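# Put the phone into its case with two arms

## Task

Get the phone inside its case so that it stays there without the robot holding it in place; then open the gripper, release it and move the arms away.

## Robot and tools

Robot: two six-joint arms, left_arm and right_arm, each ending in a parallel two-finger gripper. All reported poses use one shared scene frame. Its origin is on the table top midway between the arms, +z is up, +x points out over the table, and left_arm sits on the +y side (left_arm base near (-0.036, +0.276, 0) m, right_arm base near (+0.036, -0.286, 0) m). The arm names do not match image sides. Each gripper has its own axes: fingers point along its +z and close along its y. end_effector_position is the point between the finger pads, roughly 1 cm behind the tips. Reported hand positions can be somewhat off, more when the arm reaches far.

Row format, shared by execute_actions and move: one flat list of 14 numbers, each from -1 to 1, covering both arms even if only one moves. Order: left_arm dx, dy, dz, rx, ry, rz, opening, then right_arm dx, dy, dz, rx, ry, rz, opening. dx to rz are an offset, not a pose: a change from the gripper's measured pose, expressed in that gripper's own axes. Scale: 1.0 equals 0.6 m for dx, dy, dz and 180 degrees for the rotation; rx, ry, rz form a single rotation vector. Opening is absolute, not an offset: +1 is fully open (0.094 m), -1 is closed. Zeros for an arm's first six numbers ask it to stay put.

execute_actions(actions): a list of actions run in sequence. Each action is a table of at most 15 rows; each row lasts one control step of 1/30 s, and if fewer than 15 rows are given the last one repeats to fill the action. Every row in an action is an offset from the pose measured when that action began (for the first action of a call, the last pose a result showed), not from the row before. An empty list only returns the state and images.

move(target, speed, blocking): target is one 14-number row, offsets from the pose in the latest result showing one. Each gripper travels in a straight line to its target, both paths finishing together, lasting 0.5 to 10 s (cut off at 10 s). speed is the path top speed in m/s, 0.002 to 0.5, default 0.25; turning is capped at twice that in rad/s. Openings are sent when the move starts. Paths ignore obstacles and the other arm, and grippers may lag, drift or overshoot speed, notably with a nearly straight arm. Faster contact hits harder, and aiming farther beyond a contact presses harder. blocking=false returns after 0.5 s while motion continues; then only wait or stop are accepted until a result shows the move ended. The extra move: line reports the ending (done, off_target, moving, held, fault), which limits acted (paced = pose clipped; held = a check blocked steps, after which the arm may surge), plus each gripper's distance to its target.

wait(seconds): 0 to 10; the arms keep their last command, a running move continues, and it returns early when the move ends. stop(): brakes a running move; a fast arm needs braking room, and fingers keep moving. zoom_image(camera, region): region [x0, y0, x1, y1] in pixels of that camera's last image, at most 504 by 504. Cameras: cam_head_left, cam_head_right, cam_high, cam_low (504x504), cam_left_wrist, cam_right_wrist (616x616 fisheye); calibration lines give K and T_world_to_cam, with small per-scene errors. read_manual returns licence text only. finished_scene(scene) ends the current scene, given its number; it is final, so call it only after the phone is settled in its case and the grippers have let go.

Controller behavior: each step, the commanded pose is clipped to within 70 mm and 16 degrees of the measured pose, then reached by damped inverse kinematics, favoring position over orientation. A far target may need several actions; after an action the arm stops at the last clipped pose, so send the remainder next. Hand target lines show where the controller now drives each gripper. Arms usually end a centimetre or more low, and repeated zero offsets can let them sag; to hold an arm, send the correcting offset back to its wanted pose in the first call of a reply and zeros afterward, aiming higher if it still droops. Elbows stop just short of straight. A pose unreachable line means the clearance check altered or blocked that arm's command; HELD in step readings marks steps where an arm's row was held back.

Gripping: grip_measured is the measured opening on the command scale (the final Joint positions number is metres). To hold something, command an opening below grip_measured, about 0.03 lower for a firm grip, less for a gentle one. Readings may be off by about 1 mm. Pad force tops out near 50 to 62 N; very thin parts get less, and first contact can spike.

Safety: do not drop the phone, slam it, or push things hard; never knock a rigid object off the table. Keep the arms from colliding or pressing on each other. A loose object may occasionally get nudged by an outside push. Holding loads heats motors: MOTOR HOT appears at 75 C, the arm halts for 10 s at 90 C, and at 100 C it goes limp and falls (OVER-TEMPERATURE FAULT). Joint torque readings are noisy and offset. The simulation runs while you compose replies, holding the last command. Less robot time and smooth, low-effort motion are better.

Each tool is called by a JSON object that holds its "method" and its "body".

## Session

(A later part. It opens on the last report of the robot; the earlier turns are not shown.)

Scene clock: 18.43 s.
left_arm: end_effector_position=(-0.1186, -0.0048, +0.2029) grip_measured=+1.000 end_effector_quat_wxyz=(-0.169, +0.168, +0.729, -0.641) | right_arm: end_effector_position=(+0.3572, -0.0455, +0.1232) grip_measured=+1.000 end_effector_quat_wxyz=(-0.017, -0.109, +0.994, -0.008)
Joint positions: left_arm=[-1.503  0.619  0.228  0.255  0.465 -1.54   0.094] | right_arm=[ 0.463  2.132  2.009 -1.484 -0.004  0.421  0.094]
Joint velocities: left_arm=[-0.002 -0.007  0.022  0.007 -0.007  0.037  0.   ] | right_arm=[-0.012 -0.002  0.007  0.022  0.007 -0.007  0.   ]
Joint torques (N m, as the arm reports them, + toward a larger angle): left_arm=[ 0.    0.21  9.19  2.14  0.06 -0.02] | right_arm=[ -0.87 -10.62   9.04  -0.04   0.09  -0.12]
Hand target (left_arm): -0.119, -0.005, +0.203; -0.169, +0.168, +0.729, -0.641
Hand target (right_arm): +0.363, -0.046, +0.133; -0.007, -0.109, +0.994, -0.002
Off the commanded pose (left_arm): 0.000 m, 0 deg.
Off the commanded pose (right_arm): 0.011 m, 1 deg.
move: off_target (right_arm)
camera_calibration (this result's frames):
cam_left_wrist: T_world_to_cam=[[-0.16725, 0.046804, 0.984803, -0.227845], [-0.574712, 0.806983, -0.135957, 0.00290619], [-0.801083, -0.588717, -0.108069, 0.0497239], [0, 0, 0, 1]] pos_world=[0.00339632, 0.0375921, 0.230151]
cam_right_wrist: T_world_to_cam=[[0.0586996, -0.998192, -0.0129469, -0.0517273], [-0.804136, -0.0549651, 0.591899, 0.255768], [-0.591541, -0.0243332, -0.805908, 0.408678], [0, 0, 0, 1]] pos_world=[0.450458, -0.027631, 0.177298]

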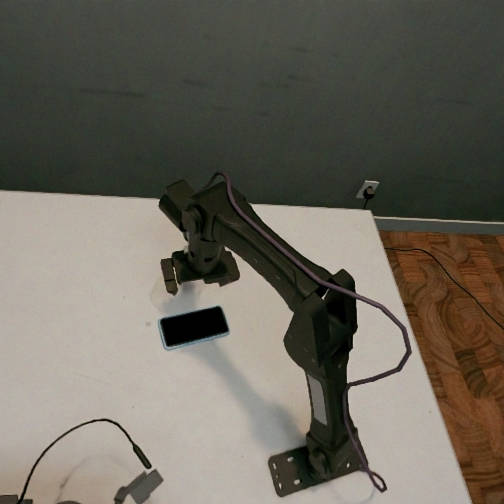

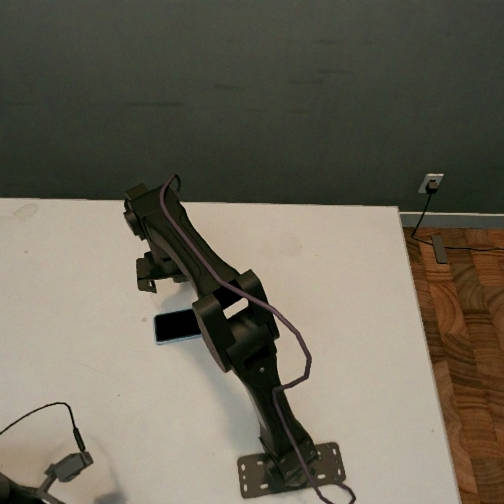

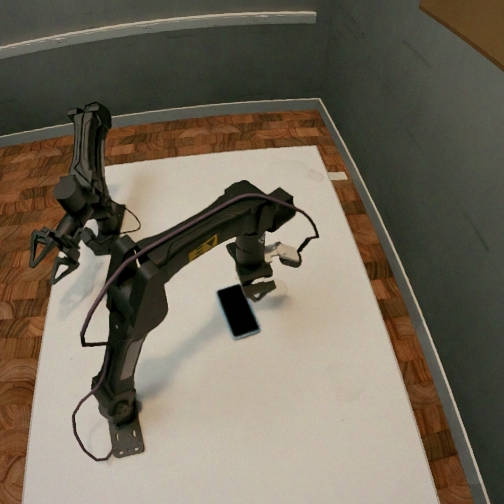

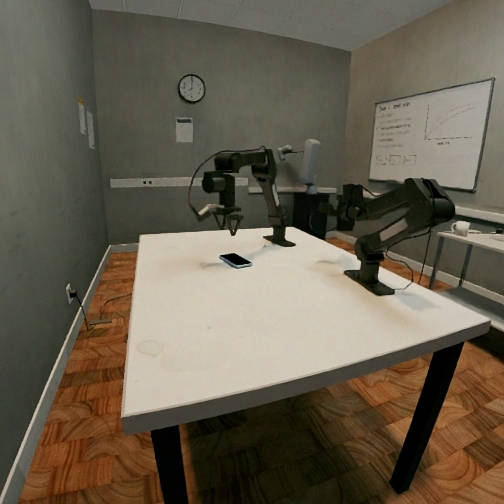

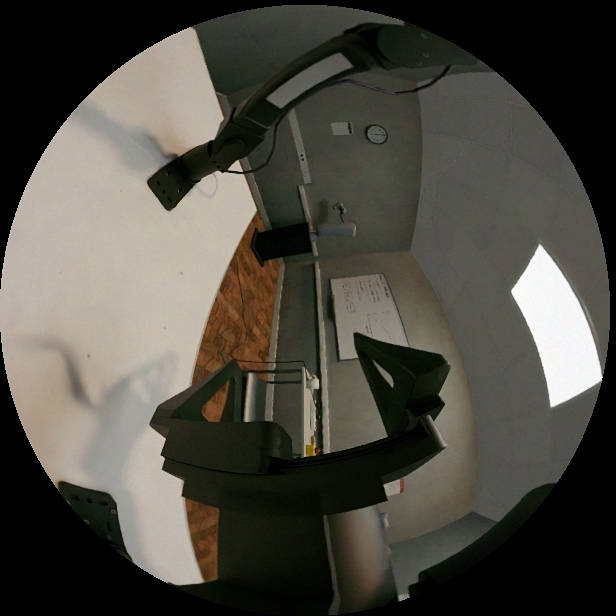

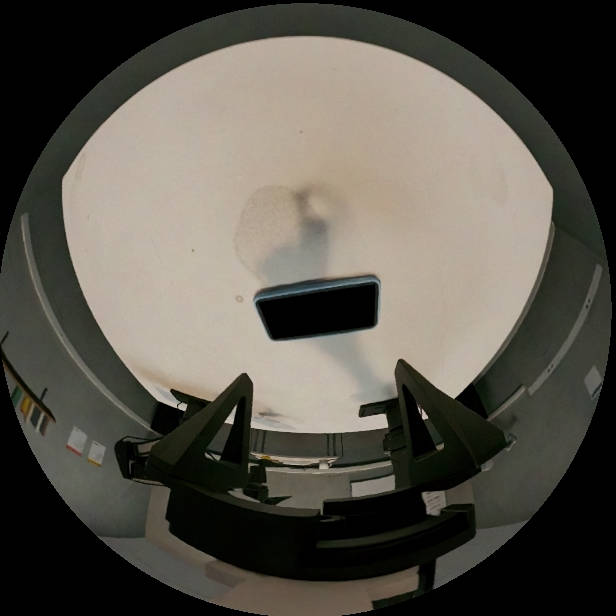

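{"method": "move", "body": {"target": [0,0,0,0,0,0,1, 0.066,-0.003,0.14,0,0,0,1], "speed": 0.12}}

{"method": "move", "body": {"target": [0,0,0,0,0,0,1, 0.005,0,0.11,0,0,0,1], "speed": 0.035}}

{"method": "move", "body": {"target": [0,0,0,0,0,0,1, -0.03,0,-0.25,0,0,0,1], "speed": 0.15}}

{"method": "zoom_image", "body": {"camera": "cam_right_wrist", "region": [230, 250, 410, 370]}}

{"method": "zoom_image", "body": {"camera": "cam_low", "region": [205, 225, 275, 285]}}

Scene clock: 20.40 s.
left_arm: end_effector_position=(-0.1186, -0.0048, +0.2029) grip_measured=+1.000 end_effector_quat_wxyz=(-0.169, +0.168, +0.729, -0.641) | right_arm: end_effector_position=(+0.3167, -0.0619, +0.0325) grip_measured=+1.000 end_effector_quat_wxyz=(-0.033, -0.110, +0.993, -0.018)
Joint positions: left_arm=[-1.503  0.619  0.228  0.255  0.465 -1.54   0.094] | right_arm=[ 0.493  2.033  1.492 -1.105 -0.004  0.449  0.094]
Joint velocities: left_arm=[ 0.002 -0.002 -0.012 -0.051  0.007  0.022  0.   ] | right_arm=[-0.002 -0.002  0.002  0.022 -0.007  0.051  0.   ]
Joint torques (N m, as the arm reports them, + toward a larger angle): left_arm=[-0.02  0.24  9.17  2.14  0.06 -0.02] | right_arm=[  0.66 -11.92   4.82   0.2    0.09   0.13]
Hand target (left_arm): -0.119, -0.005, +0.203; -0.169, +0.168, +0.729, -0.641
Hand target (right_arm): +0.317, -0.057, +0.040; -0.017, -0.109, +0.994, -0.008
Off the commanded pose (left_arm): 0.000 m, 0 deg.
Off the commanded pose (right_arm): 0.009 m, 2 deg.
move: done
camera_calibration (this result's frames):
cam_left_wrist: T_world_to_cam=[[-0.16725, 0.046804, 0.984803, -0.227845], [-0.574712, 0.806983, -0.135957, 0.00290619], [-0.801083, -0.588717, -0.108069, 0.0497239], [0, 0, 0, 1]] pos_world=[0.00339632, 0.0375921, 0.230151]
cam_right_wrist: T_world_to_cam=[[0.0609791, -0.998089, 0.00998983, -0.0683717], [-0.786079, -0.0418536, 0.616708, 0.270246], [-0.615111, -0.0454591, -0.787129, 0.316808], [0, 0, 0, 1]] pos_world=[0.411476, -0.0425285, 0.0833885]

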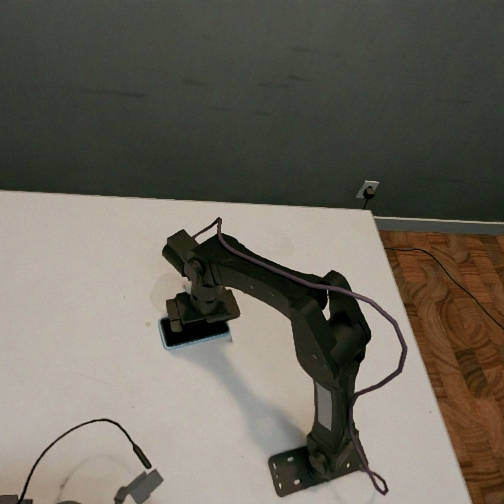

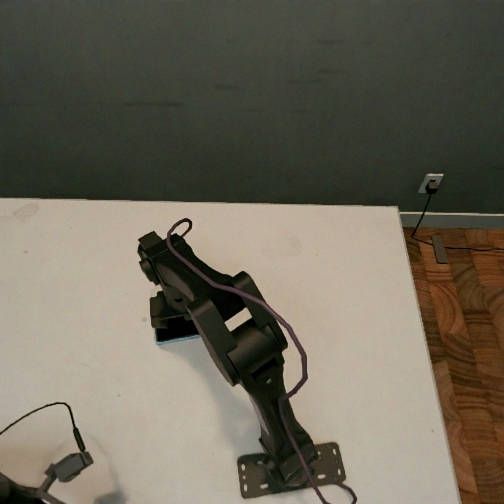

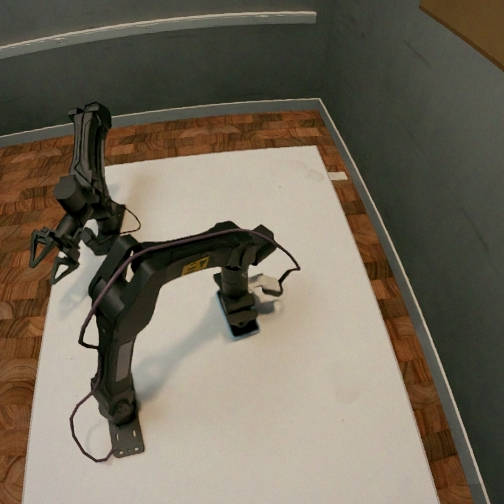

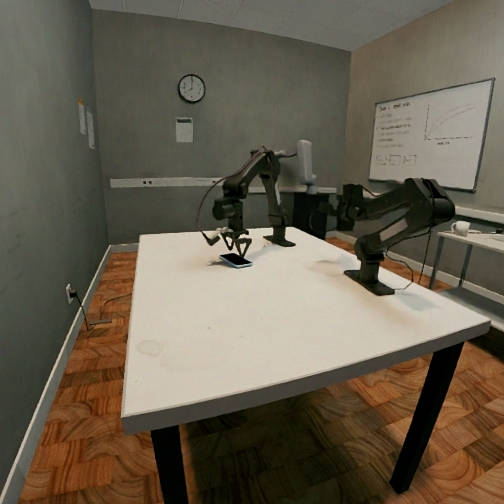

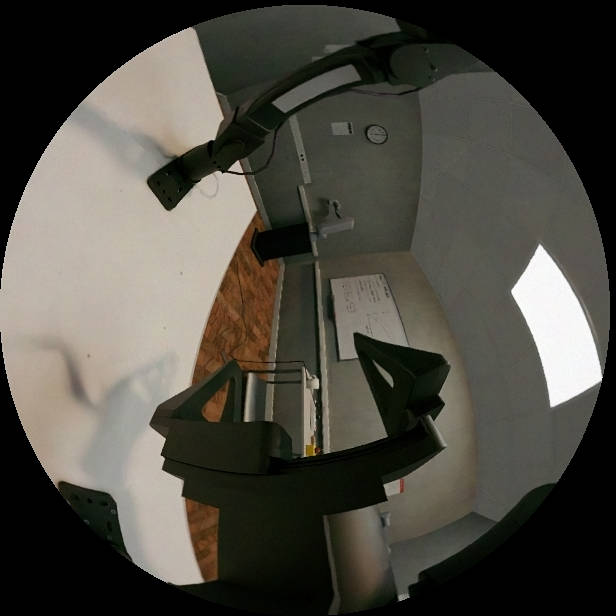

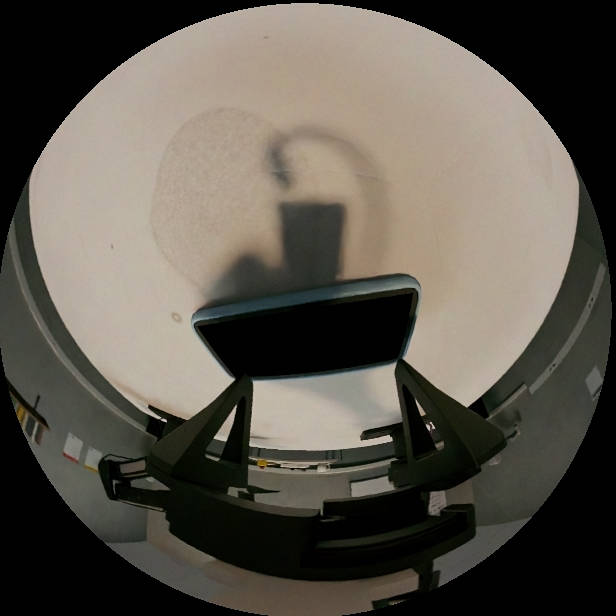

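Scene clock: 22.53 s.
left_arm: end_effector_position=(-0.1186, -0.0048, +0.2029) grip_measured=+1.000 end_effector_quat_wxyz=(-0.169, +0.168, +0.729, -0.641) | right_arm: end_effector_position=(+0.3128, -0.0646, +0.0127) grip_measured=+1.000 end_effector_quat_wxyz=(-0.024, -0.108, +0.994, -0.006)
Joint positions: left_arm=[-1.503  0.619  0.228  0.255  0.465 -1.54   0.094] | right_arm=[ 0.488  2.016  1.386 -0.988 -0.015  0.448  0.094]
Joint velocities: left_arm=[-0.002  0.007 -0.017 -0.037 -0.066  0.037  0.   ] | right_arm=[-0.002 -0.002  0.002  0.066 -0.022  0.007  0.   ]
Joint torques (N m, as the arm reports them, + toward a larger angle): left_arm=[-0.01  0.25  9.17  2.13  0.06 -0.01] | right_arm=[ 0.52 -3.41  0.03  1.24  0.17  0.06]
Hand target (left_arm): -0.119, -0.005, +0.203; -0.169, +0.168, +0.729, -0.641
Hand target (right_arm): +0.307, -0.068, -0.029; -0.035, -0.110, +0.993, -0.020
Off the commanded pose (left_arm): 0.000 m, 0 deg.
Off the commanded pose (right_arm): 0.046 m, 2 deg.
move: off_target (right_arm)
camera_calibration (this result's frames):
cam_left_wrist: T_world_to_cam=[[-0.16725, 0.046804, 0.984803, -0.227845], [-0.574712, 0.806983, -0.135957, 0.00290619], [-0.801083, -0.588717, -0.108069, 0.0497239], [0, 0, 0, 1]] pos_world=[0.00339632, 0.0375921, 0.230151]
cam_right_wrist: T_world_to_cam=[[0.056886, -0.998266, -0.0151611, -0.0690526], [-0.795108, -0.0544825, 0.604016, 0.281455], [-0.603795, -0.0223054, -0.796828, 0.296815], [0, 0, 0, 1]] pos_world=[0.40693, -0.0469779, 0.0654599]

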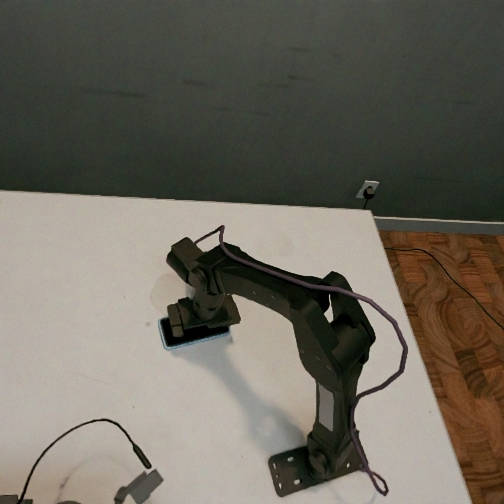

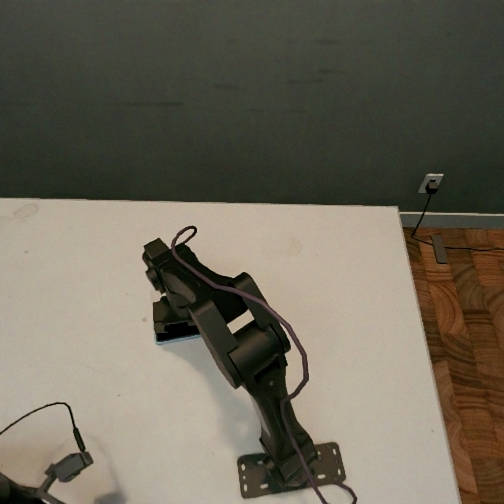

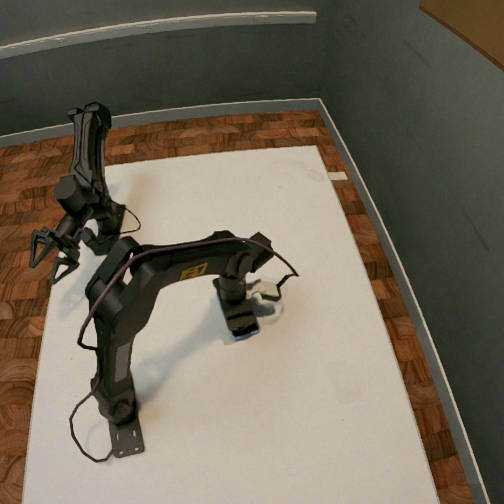

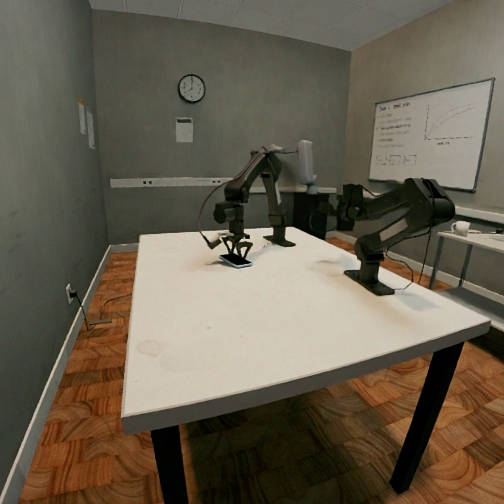

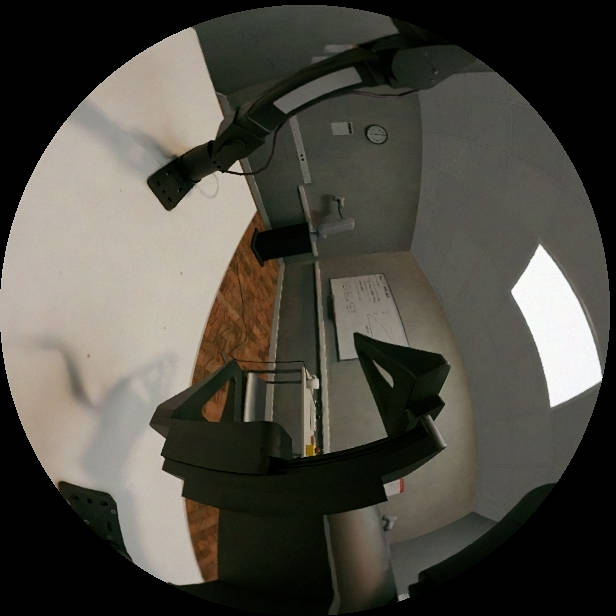

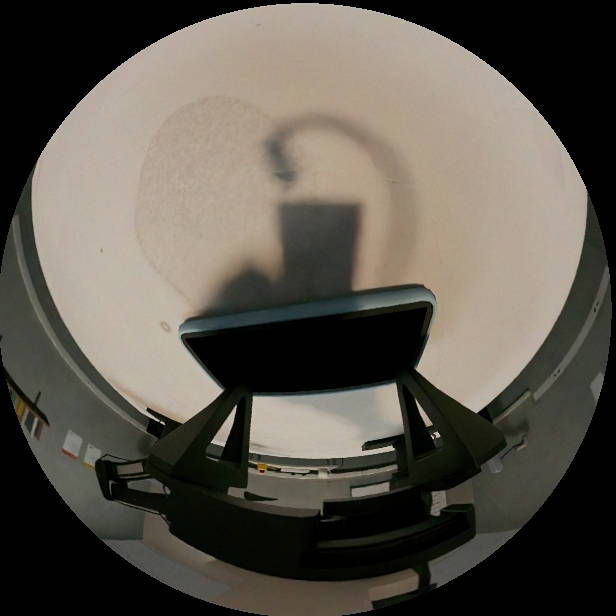

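Scene clock: 24.17 s.
left_arm: end_effector_position=(-0.1186, -0.0048, +0.2029) grip_measured=+1.000 end_effector_quat_wxyz=(-0.169, +0.168, +0.729, -0.641) | right_arm: end_effector_position=(+0.3318, -0.0565, +0.1541) grip_measured=+1.000 end_effector_quat_wxyz=(-0.022, -0.108, +0.994, -0.005)
Joint positions: left_arm=[-1.503  0.619  0.228  0.255  0.465 -1.54   0.094] | right_arm=[ 0.474  2.035  1.985 -1.564 -0.015  0.435  0.094]
Joint velocities: left_arm=[ 0.027 -0.002  0.012  0.007 -0.007  0.007  0.   ] | right_arm=[-0.022 -0.002  0.012 -0.022  0.022 -0.051  0.   ]
Joint torques (N m, as the arm reports them, + toward a larger angle): left_arm=[-0.03  0.22  9.16  2.14  0.07 -0.02] | right_arm=[-0.87 -9.61  8.48 -0.01  0.06 -0.11]
Hand target (left_arm): -0.119, -0.005, +0.203; -0.169, +0.168, +0.729, -0.641
Hand target (right_arm): +0.335, -0.058, +0.162; -0.016, -0.108, +0.994, -0.001
Off the commanded pose (left_arm): 0.000 m, 0 deg.
Off the commanded pose (right_arm): 0.010 m, 0 deg.
joint sent to its limit (right arm) — the command would take joint 4 (wrist pitch) past its lower limit, so that joint was sent only as far as its limit.
move: done
camera_calibration (this result's frames):
cam_left_wrist: T_world_to_cam=[[-0.16725, 0.046804, 0.984803, -0.227845], [-0.574712, 0.806983, -0.135957, 0.00290619], [-0.801083, -0.588717, -0.108069, 0.0497239], [0, 0, 0, 1]] pos_world=[0.00339632, 0.0375921, 0.230151]
cam_right_wrist: T_world_to_cam=[[0.0557805, -0.998278, -0.0181309, -0.0590503], [-0.797048, -0.0554585, 0.601364, 0.212576], [-0.601334, -0.0190932, -0.79877, 0.420753], [0, 0, 0, 1]] pos_world=[0.42574, -0.039126, 0.207178]

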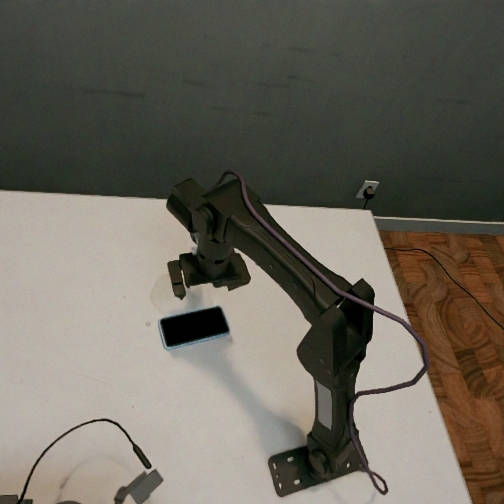

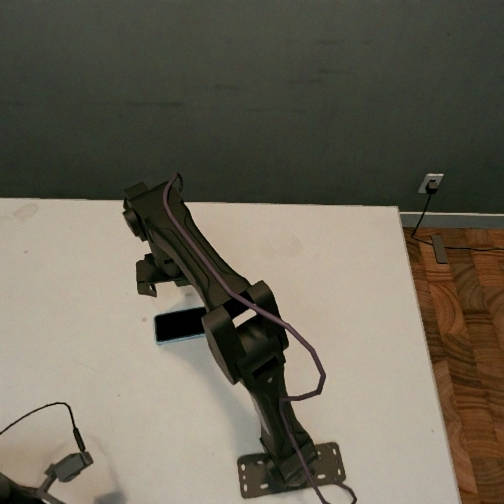

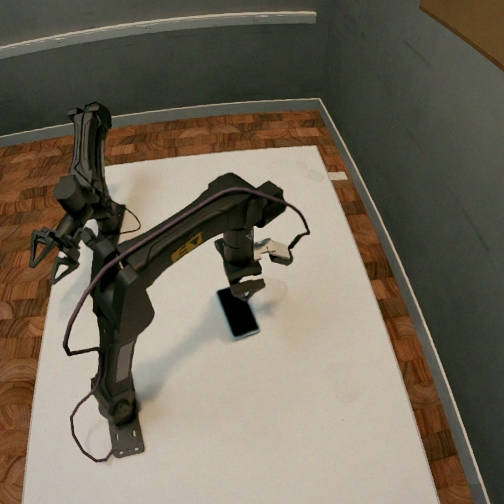

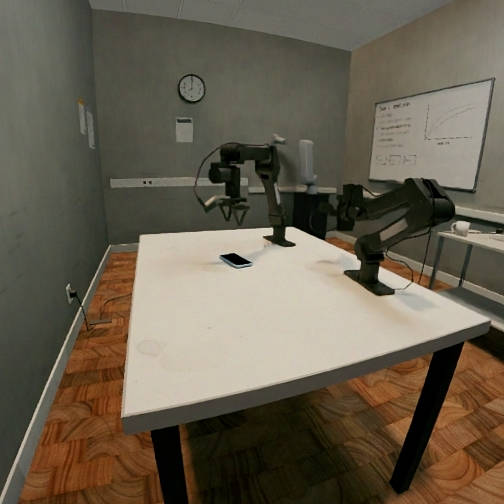

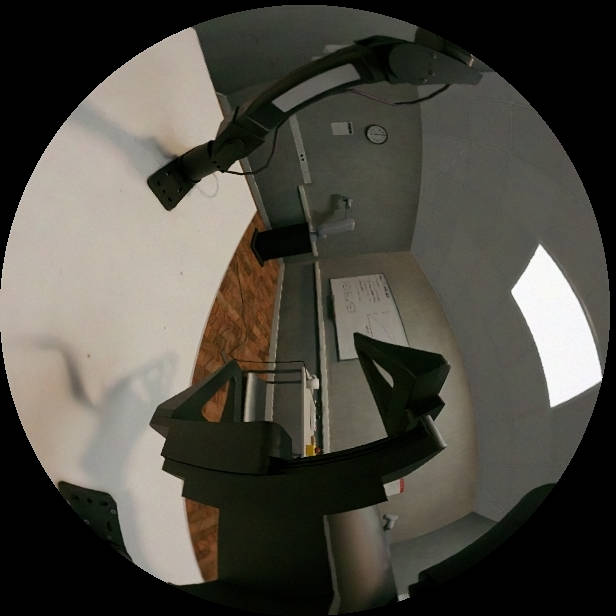

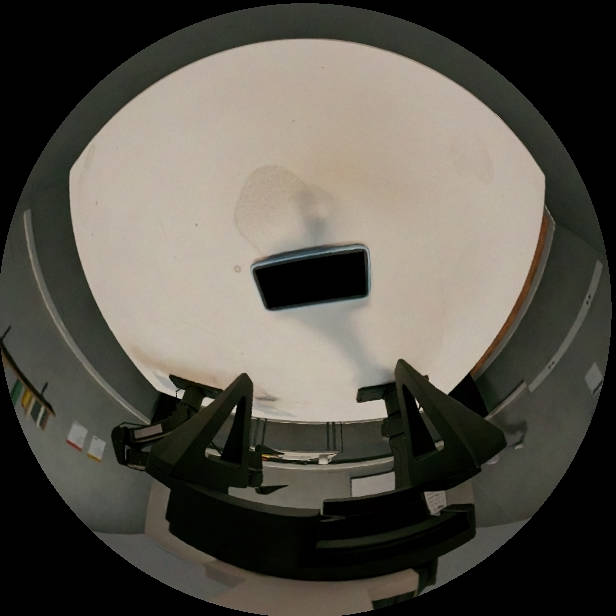

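Region (230, 250, 410, 370) of cam_right_wrist's 616x616 image, scaled by 2.800, with more detail than that image has.

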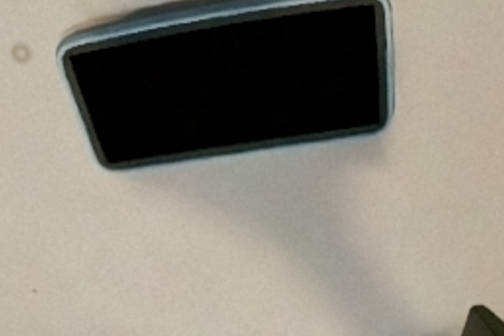

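Region (205, 225, 275, 285) of cam_low's 504x504 image, scaled by 7.200, with more detail than that image has; it fills the top 432 rows of this view, and the rest is white.

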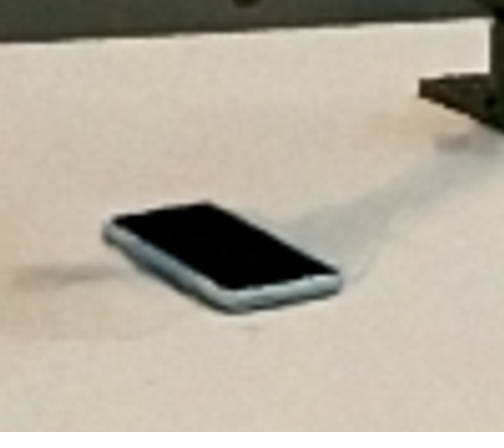

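{"method": "move", "body": {"target": [0,0,0,0,0,0,1, 0,-0.3,0,0,0,0,1], "speed": 0.3}}

{"method": "zoom_image", "body": {"camera": "cam_head_left", "region": [145, 290, 245, 360]}}

{"method": "zoom_image", "body": {"camera": "cam_high", "region": [200, 270, 280, 350]}}

Scene clock: 25.57 s.
left_arm: end_effector_position=(-0.1186, -0.0048, +0.2029) grip_measured=+1.000 end_effector_quat_wxyz=(-0.169, +0.168, +0.729, -0.641) | right_arm: end_effector_position=(+0.3683, -0.2336, +0.1494) grip_measured=+1.000 end_effector_quat_wxyz=(-0.039, -0.098, +0.994, +0.001)
Joint positions: left_arm=[-1.503  0.619  0.228  0.255  0.465 -1.54   0.094] | right_arm=[-0.025  1.902  1.776 -1.523 -0.005 -0.045  0.094]
Joint velocities: left_arm=[ 0.002 -0.012 -0.017 -0.007 -0.037 -0.022  0.   ] | right_arm=[-0.002  0.007 -0.012 -0.066  0.022 -0.007  0.   ]
Joint torques (N m, as the arm reports them, + toward a larger angle): left_arm=[-0.03  0.22  9.15  2.14  0.06 -0.01] | right_arm=[  0.49 -10.74   4.69   0.24   0.04  -0.14]
Hand target (left_arm): -0.119, -0.005, +0.203; -0.169, +0.168, +0.729, -0.641
Hand target (right_arm): +0.368, -0.231, +0.154; -0.023, -0.107, +0.994, +0.003
Off the commanded pose (left_arm): 0.000 m, 0 deg.
Off the commanded pose (right_arm): 0.006 m, 2 deg.
move: done
camera_calibration (this result's frames):
cam_left_wrist: T_world_to_cam=[[-0.16725, 0.046804, 0.984803, -0.227845], [-0.574712, 0.806983, -0.135957, 0.00290619], [-0.801083, -0.588717, -0.108069, 0.0497239], [0, 0, 0, 1]] pos_world=[0.00339632, 0.0375921, 0.230151]
cam_right_wrist: T_world_to_cam=[[0.0353025, -0.999027, -0.0264319, -0.229423], [-0.776752, -0.0440703, 0.628263, 0.225866], [-0.628817, -0.00164821, -0.777552, 0.446563], [0, 0, 0, 1]] pos_world=[0.464347, -0.21851, 0.199258]

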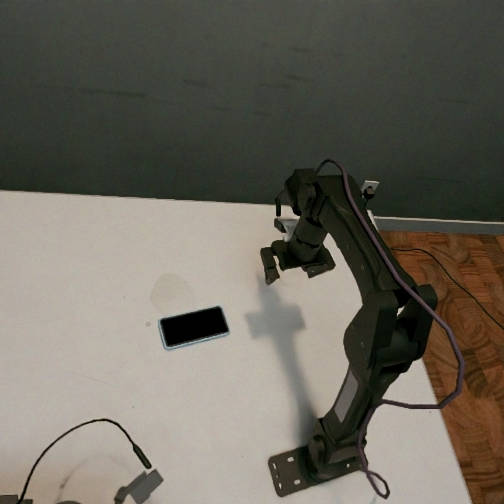

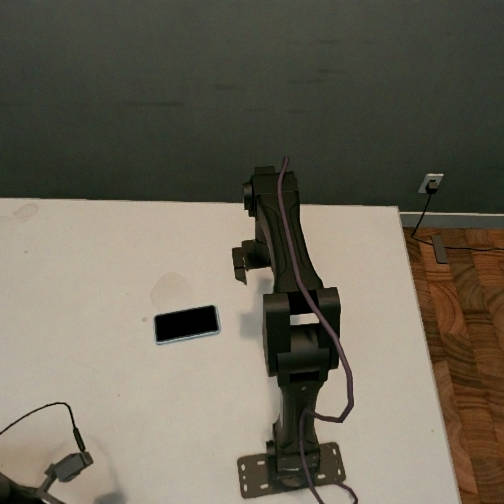

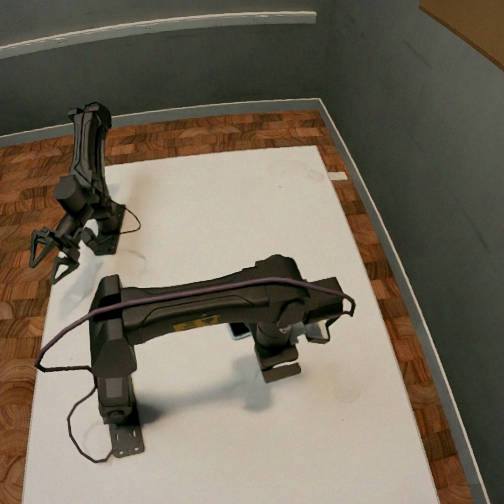

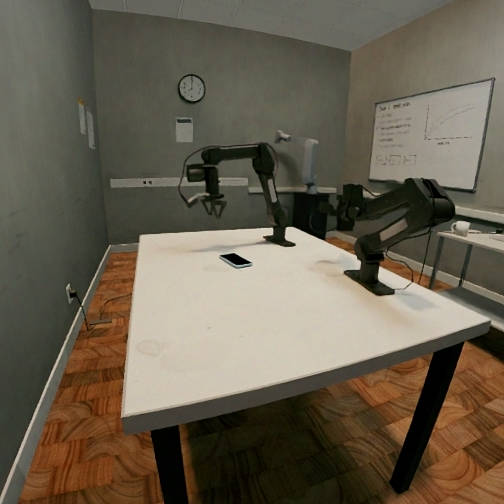

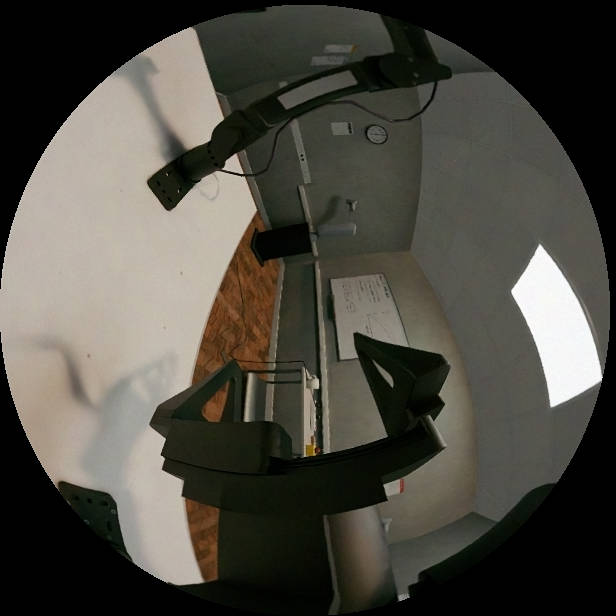

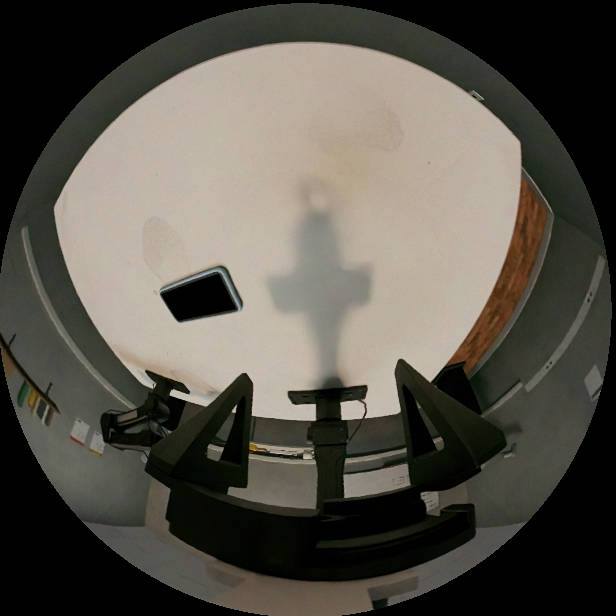

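Region (145, 290, 245, 360) of cam_head_left's 504x504 image, scaled by 5.040, with more detail than that image has; it fills the top 353 rows of this view, and the rest is white.

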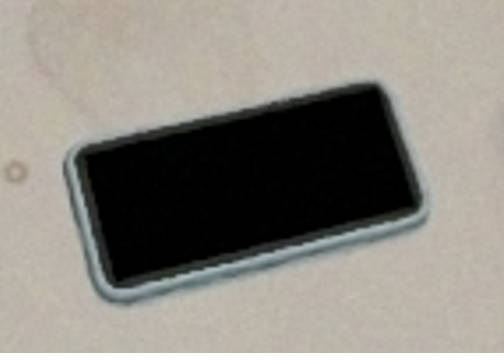

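Region (200, 270, 280, 350) of cam_high's 504x504 image, scaled by 6.300, with more detail than that image has.

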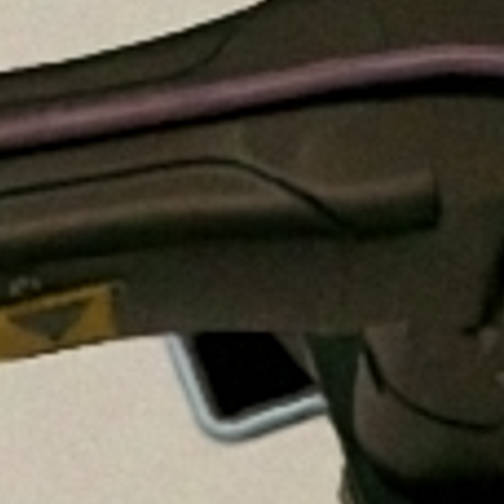

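{"method": "finished_scene", "body": {"scene": 1}}

The scene is finished: the task was done.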